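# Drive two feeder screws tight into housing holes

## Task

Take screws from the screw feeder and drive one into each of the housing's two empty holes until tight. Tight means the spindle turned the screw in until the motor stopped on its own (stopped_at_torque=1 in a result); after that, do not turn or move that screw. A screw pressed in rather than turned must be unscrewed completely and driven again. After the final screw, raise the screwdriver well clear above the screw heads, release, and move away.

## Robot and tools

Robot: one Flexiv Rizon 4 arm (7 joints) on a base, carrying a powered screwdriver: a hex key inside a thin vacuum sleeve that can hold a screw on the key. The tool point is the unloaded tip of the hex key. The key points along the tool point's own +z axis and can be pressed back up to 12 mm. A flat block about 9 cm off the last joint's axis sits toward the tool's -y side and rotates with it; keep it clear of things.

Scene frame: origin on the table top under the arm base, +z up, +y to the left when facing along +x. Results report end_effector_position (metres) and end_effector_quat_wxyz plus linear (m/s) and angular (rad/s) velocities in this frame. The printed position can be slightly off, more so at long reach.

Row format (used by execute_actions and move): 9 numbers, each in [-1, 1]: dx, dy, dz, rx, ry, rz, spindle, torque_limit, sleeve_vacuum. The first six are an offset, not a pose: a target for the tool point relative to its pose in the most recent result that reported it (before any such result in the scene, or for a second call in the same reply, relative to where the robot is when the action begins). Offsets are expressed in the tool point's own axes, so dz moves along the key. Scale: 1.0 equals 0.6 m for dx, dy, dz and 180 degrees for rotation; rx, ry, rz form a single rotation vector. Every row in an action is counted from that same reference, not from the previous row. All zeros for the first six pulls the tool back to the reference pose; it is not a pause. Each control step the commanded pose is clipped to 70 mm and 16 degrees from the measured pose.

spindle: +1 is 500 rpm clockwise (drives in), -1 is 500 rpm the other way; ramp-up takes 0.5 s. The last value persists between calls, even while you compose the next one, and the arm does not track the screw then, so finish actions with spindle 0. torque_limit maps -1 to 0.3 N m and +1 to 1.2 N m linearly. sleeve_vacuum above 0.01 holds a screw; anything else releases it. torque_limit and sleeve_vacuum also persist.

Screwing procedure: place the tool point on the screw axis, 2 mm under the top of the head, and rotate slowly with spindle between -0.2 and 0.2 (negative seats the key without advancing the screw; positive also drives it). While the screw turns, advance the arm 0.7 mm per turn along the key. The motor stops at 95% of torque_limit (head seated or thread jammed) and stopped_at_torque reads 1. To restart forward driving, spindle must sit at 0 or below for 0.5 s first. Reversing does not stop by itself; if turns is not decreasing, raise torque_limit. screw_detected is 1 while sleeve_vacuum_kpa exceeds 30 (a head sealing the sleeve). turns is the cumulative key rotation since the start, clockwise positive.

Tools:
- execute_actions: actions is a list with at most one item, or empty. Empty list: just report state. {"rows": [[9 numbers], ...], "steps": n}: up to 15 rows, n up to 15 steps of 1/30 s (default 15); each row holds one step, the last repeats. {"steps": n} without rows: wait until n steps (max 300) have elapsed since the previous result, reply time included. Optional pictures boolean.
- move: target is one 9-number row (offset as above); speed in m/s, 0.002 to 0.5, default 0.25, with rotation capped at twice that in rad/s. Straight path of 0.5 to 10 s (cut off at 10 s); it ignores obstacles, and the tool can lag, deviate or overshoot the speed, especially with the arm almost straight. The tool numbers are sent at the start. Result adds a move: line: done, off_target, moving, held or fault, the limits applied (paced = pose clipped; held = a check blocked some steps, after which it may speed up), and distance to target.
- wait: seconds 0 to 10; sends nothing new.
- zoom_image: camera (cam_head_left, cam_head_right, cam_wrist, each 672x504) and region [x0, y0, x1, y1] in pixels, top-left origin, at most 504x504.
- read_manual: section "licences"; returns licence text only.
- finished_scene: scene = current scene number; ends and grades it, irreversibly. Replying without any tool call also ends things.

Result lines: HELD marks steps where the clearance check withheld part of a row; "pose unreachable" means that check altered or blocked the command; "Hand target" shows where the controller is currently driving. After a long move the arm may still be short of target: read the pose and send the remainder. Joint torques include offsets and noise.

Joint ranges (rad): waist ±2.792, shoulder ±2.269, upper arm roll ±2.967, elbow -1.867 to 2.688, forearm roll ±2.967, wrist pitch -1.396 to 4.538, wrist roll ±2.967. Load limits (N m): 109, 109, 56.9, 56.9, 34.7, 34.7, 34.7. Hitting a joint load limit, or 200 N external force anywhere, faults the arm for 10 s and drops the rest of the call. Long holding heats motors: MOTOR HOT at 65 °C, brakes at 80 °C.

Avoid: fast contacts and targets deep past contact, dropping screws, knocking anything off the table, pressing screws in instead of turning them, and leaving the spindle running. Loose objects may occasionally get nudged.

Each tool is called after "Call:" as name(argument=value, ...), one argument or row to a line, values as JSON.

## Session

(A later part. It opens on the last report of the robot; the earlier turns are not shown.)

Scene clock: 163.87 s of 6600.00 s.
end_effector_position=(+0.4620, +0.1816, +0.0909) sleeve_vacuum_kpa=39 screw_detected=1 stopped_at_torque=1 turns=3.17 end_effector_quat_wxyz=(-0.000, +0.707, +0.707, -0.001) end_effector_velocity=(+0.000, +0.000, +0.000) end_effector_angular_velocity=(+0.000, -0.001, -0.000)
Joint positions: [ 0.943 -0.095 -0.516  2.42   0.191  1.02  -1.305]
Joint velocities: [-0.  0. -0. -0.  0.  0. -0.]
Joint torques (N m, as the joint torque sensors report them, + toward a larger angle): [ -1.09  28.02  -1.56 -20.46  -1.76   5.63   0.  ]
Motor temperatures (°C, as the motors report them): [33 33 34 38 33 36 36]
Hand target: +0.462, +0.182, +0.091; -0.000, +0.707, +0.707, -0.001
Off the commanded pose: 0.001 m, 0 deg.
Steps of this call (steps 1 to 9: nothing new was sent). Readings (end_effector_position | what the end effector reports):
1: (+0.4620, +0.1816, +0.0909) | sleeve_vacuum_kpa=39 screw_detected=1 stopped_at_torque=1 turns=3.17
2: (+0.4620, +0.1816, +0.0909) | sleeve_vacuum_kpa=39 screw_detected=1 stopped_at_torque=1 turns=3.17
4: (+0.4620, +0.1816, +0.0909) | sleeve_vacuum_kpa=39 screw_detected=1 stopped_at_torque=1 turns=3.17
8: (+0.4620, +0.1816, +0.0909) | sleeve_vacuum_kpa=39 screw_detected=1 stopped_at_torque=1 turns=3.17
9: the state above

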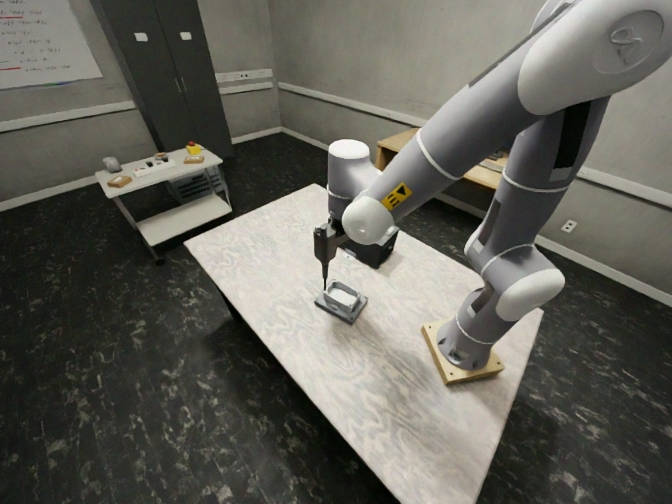

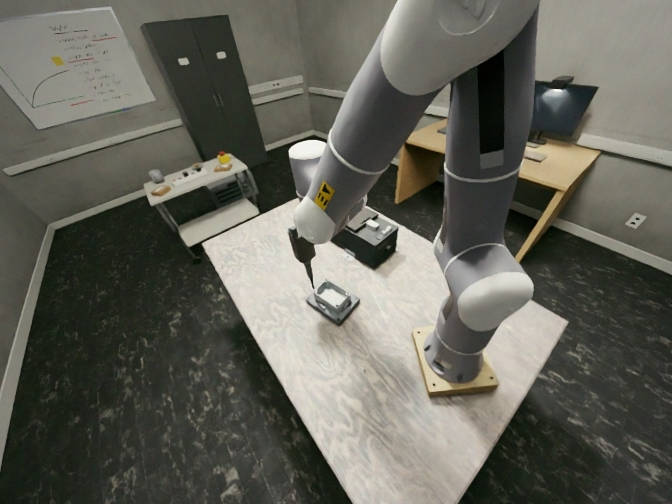

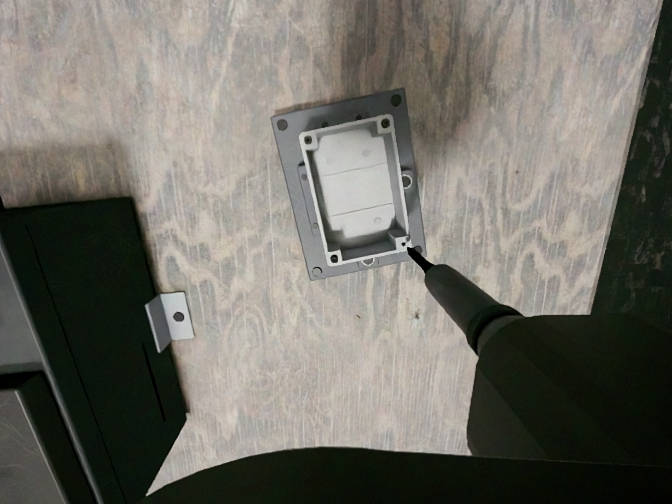

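Call:
move(
  target=[-0.0028,-0.0028,0.016,0,0,0,0,0,1],
  speed=0.01,
)

Call:
move(
  target=[0,0,0.012,0,0,0,0.3,0,1],
  speed=0.002,
)

Call:
execute_actions(
  actions=[
    {"rows":[[0,0,0,0,0,0,0,0,1]],"steps":3},
  ],
  pictures=false,
)

Call:
zoom_image(
  camera="cam_wrist",
  region=[380,220,450,280],
)

Scene clock: 169.63 s of 6600.00 s.
end_effector_position=(+0.4601, +0.1799, +0.0813) sleeve_vacuum_kpa=39 screw_detected=1 stopped_at_torque=1 turns=3.17 end_effector_quat_wxyz=(-0.000, +0.707, +0.707, -0.001) end_effector_velocity=(-0.000, +0.000, -0.000) end_effector_angular_velocity=(+0.000, -0.000, +0.001)
Joint positions: [ 0.942 -0.127 -0.511  2.42   0.229  1.045 -1.334]
Joint velocities: [ 0.    -0.001  0.    -0.     0.002  0.001 -0.002]
Joint torques (N m, as the joint torque sensors report them, + toward a larger angle): [ -1.51  28.45  -2.52 -19.13  -1.62   5.53   0.31]
Motor temperatures (°C, as the motors report them): [33 33 34 38 33 36 36]
Hand target: +0.460, +0.180, +0.081; -0.000, +0.707, +0.707, -0.001
Off the commanded pose: 0.000 m, 0 deg.
After step 90, 1.57 s passed at rest.
move: done

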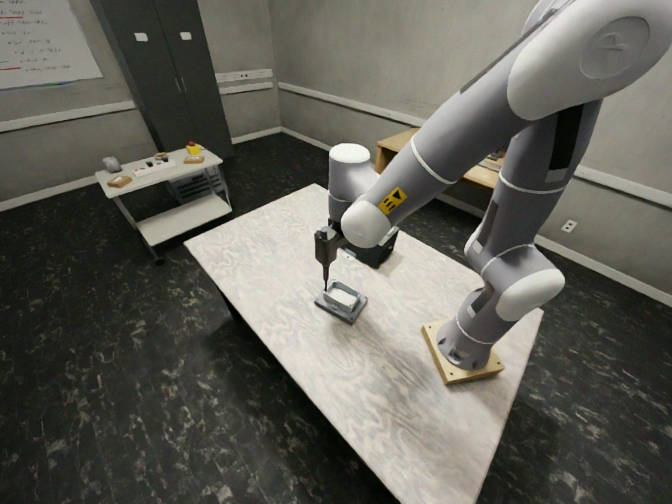

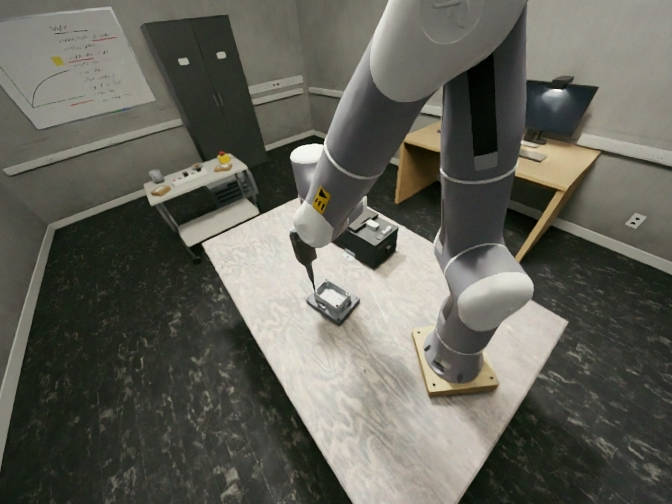

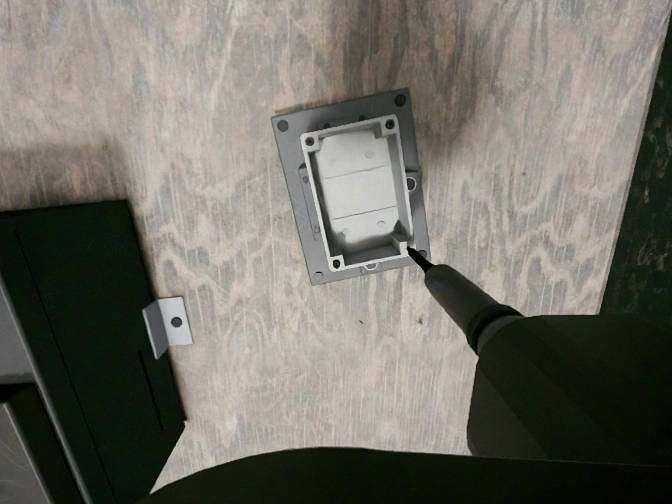

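Scene clock: 173.47 s of 6600.00 s.
end_effector_position=(+0.4602, +0.1801, +0.0743) sleeve_vacuum_kpa=40 screw_detected=1 stopped_at_torque=0 turns=12.60 end_effector_quat_wxyz=(-0.000, +0.707, +0.707, -0.001) end_effector_velocity=(-0.000, -0.000, -0.000) end_effector_angular_velocity=(+0.000, +0.000, -0.000)
Joint positions: [ 0.942 -0.154 -0.506  2.414  0.261  1.06  -1.357]
Joint velocities: [ 0.    -0.    -0.     0.     0.001  0.    -0.   ]
Joint torques (N m, as the joint torque sensors report them, + toward a larger angle): [ -2.79  27.99  -2.77 -17.45  -1.69   4.83  -0.15]
Motor temperatures (°C, as the motors report them): [33 33 34 38 33 36 36]
Hand target: +0.460, +0.180, +0.074; -0.000, +0.707, +0.707, -0.001
Off the commanded pose: 0.000 m, 0 deg.
move: done

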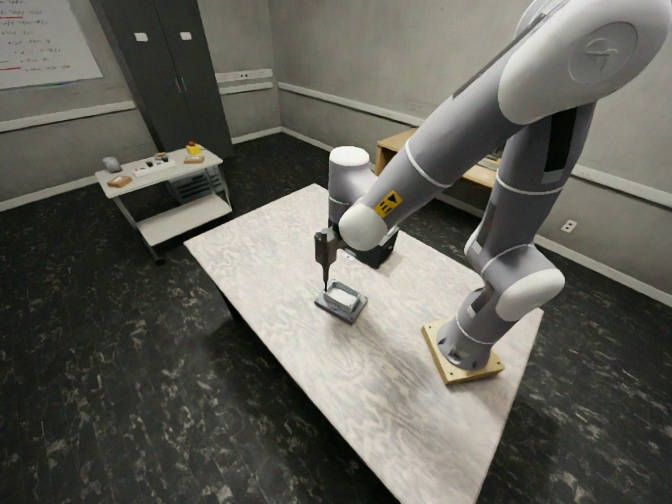

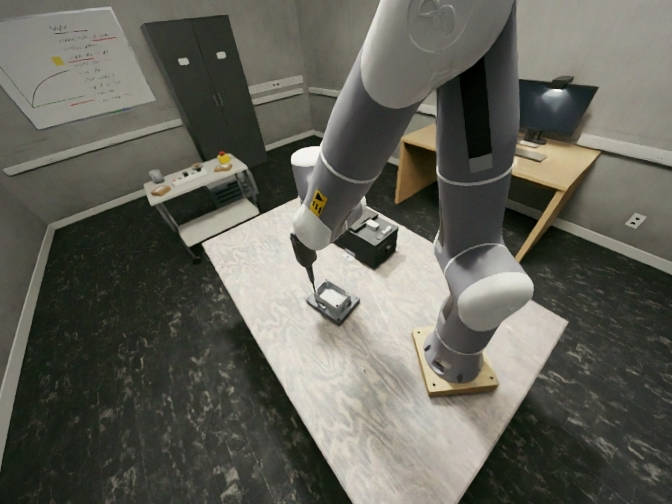

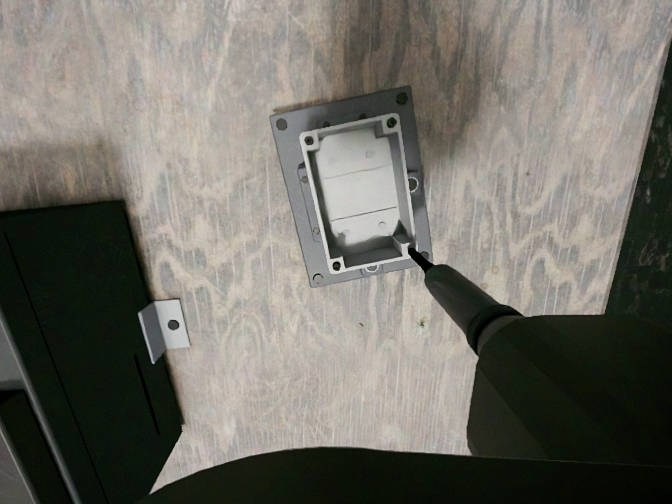

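Scene clock: 173.57 s of 6600.00 s.
end_effector_position=(+0.4603, +0.1801, +0.0743) sleeve_vacuum_kpa=40 screw_detected=1 stopped_at_torque=0 turns=12.60 end_effector_quat_wxyz=(-0.000, +0.707, +0.707, -0.001) end_effector_velocity=(+0.000, +0.000, +0.000) end_effector_angular_velocity=(+0.001, -0.000, -0.000)
Joint positions: [ 0.942 -0.154 -0.506  2.414  0.261  1.06  -1.357]
Joint velocities: [-0.     0.001  0.     0.     0.     0.    -0.   ]
Joint torques (N m, as the joint torque sensors report them, + toward a larger angle): [ -1.78  29.29  -2.66 -17.57  -1.67   4.83  -0.04]
Motor temperatures (°C, as the motors report them): [33 33 34 38 33 36 36]
Hand target: +0.460, +0.180, +0.074; -0.000, +0.707, +0.707, -0.001
Off the commanded pose: 0.000 m, 0 deg.
Steps of this call (steps 1 to 3: all 3 steps of this action). Readings (end_effector_position | what the end effector reports):
1: (+0.4602, +0.1801, +0.0743) | sleeve_vacuum_kpa=40 screw_detected=1 stopped_at_torque=0 turns=12.60
2: (+0.4603, +0.1801, +0.0743) | sleeve_vacuum_kpa=40 screw_detected=1 stopped_at_torque=0 turns=12.60
3: the state above

Region (380, 220, 450, 280) of cam_wrist's 672x504 image, scaled by 7.200, with more detail than that image has; it fills the top 432 rows of this view, and the rest is white.

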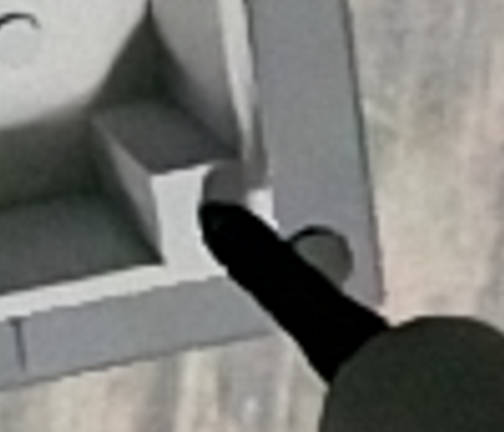

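Call:
move(
  target=[0.0004,0.0005,0.014,0,0,0,0.4,0,1],
  speed=0.0025,
)

Call:
execute_actions(
  actions=[
    {"rows":[[0,0,0,0,0,0,0,0,1]],"steps":3},
  ],
  pictures=false,
)

Scene clock: 180.27 s of 6600.00 s.
end_effector_position=(+0.4604, +0.1803, +0.0659) sleeve_vacuum_kpa=40 screw_detected=1 stopped_at_torque=1 turns=20.39 end_effector_quat_wxyz=(-0.000, +0.707, +0.707, -0.001) end_effector_velocity=(-0.000, -0.000, -0.000) end_effector_angular_velocity=(-0.000, +0.001, -0.000)
Joint positions: [ 0.94  -0.187 -0.499  2.405  0.299  1.077 -1.384]
Joint velocities: [-0.    -0.001 -0.    -0.     0.001 -0.    -0.001]
Joint torques (N m, as the joint torque sensors report them, + toward a larger angle): [ -1.6   29.14  -2.8  -18.22  -1.31   5.75  -0.02]
Motor temperatures (°C, as the motors report them): [33 33 34 37 33 36 36]
Hand target: +0.461, +0.180, +0.066; -0.000, +0.707, +0.707, -0.001
Off the commanded pose: 0.000 m, 0 deg.
After step 90, 0.10 s passed at rest.
move: done

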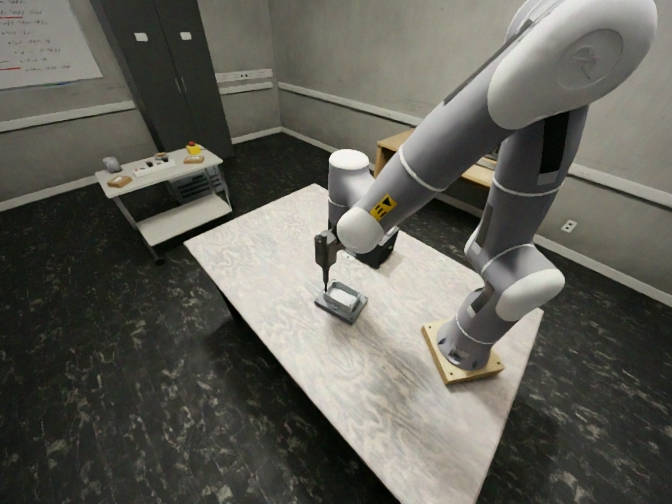

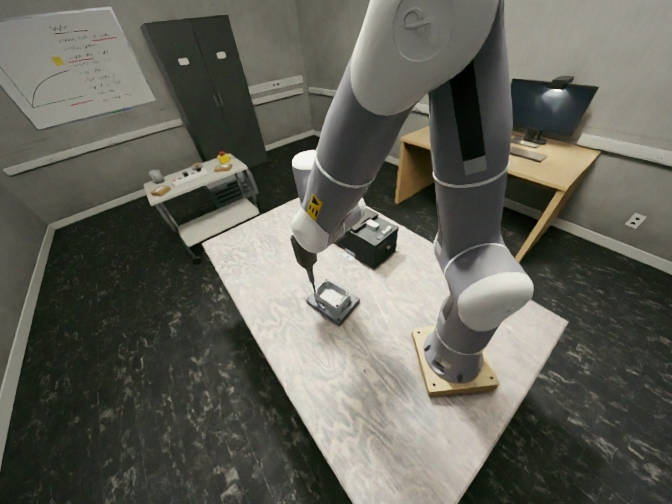

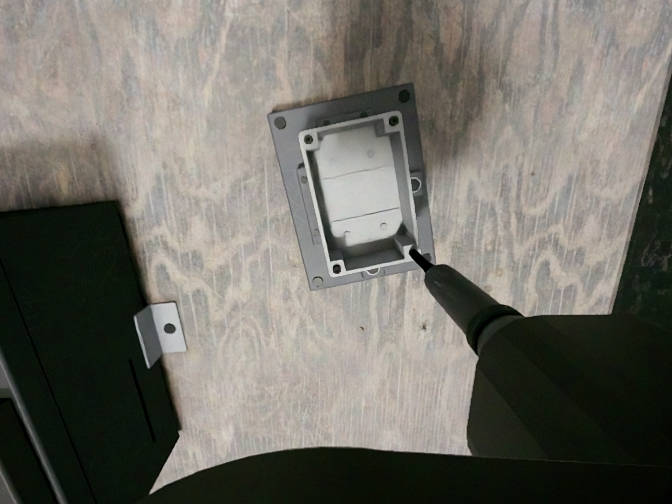

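Scene clock: 180.37 s of 6600.00 s.
end_effector_position=(+0.4604, +0.1803, +0.0659) sleeve_vacuum_kpa=40 screw_detected=1 stopped_at_torque=1 turns=20.39 end_effector_quat_wxyz=(-0.000, +0.707, +0.707, -0.001) end_effector_velocity=(+0.000, +0.000, +0.000) end_effector_angular_velocity=(+0.000, -0.000, +0.000)
Joint positions: [ 0.94  -0.187 -0.499  2.405  0.299  1.077 -1.384]
Joint velocities: [-0.  0. -0. -0. -0. -0. -0.]
Joint torques (N m, as the joint torque sensors report them, + toward a larger angle): [ -2.39  30.44  -3.53 -17.49  -1.38   4.86   0.05]
Motor temperatures (°C, as the motors report them): [33 33 34 37 33 36 36]
Hand target: +0.460, +0.180, +0.066; -0.000, +0.707, +0.707, -0.001
Off the commanded pose: 0.000 m, 0 deg.
Steps of this call (steps 1 to 3: all 3 steps of this action). Readings (end_effector_position | what the end effector reports):
1: (+0.4604, +0.1803, +0.0659) | sleeve_vacuum_kpa=40 screw_detected=1 stopped_at_torque=1 turns=20.39
2: (+0.4604, +0.1803, +0.0659) | sleeve_vacuum_kpa=40 screw_detected=1 stopped_at_torque=1 turns=20.39
3: the state above

Call:
move(
  target=[0,0,-0.3,0,0,0,0,0,0],
  speed=0.15,
)

Call:
finished_scene(
  scene=1,
)

Scene clock: 184.67 s of 6600.00 s.
end_effector_position=(+0.4606, +0.1806, +0.2460) sleeve_vacuum_kpa=0 screw_detected=0 stopped_at_torque=1 turns=20.39 end_effector_quat_wxyz=(-0.001, +0.707, +0.707, -0.001) end_effector_velocity=(-0.000, +0.000, +0.001) end_effector_angular_velocity=(-0.001, +0.001, +0.000)
Joint positions: [ 0.89   0.324 -0.455  2.306 -0.102  0.536 -1.081]
Joint velocities: [ 0.     0.     0.001 -0.002 -0.    -0.003  0.001]
Joint torques (N m, as the joint torque sensors report them, + toward a larger angle): [ -2.1   21.38   3.26 -30.05  -3.7    4.2    0.29]
Motor temperatures (°C, as the motors report them): [33 33 34 37 33 36 36]
Hand target: +0.461, +0.181, +0.246; -0.001, +0.707, +0.707, -0.001
Off the commanded pose: 0.000 m, 0 deg.
move: done

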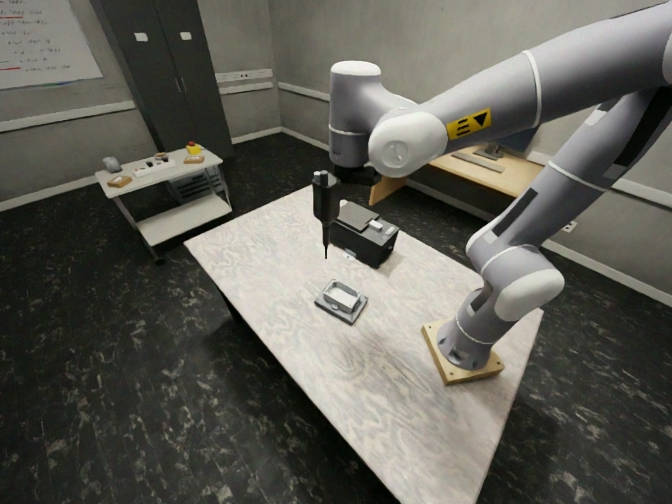

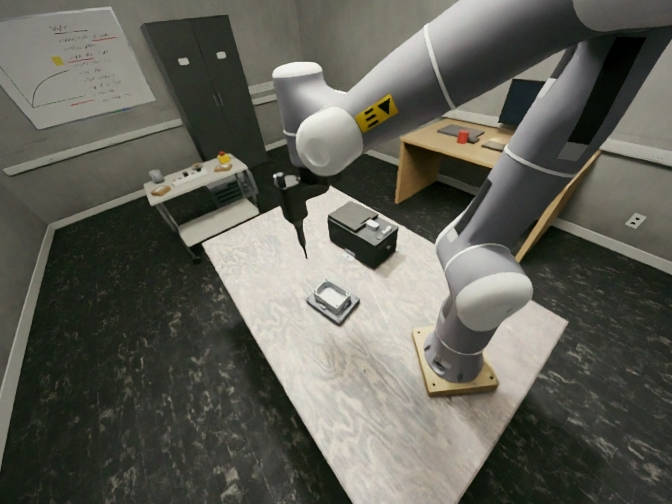

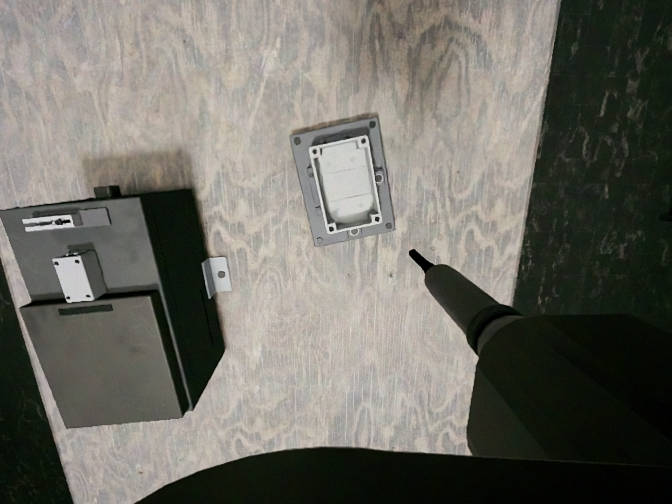

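The scene is finished: the task was done.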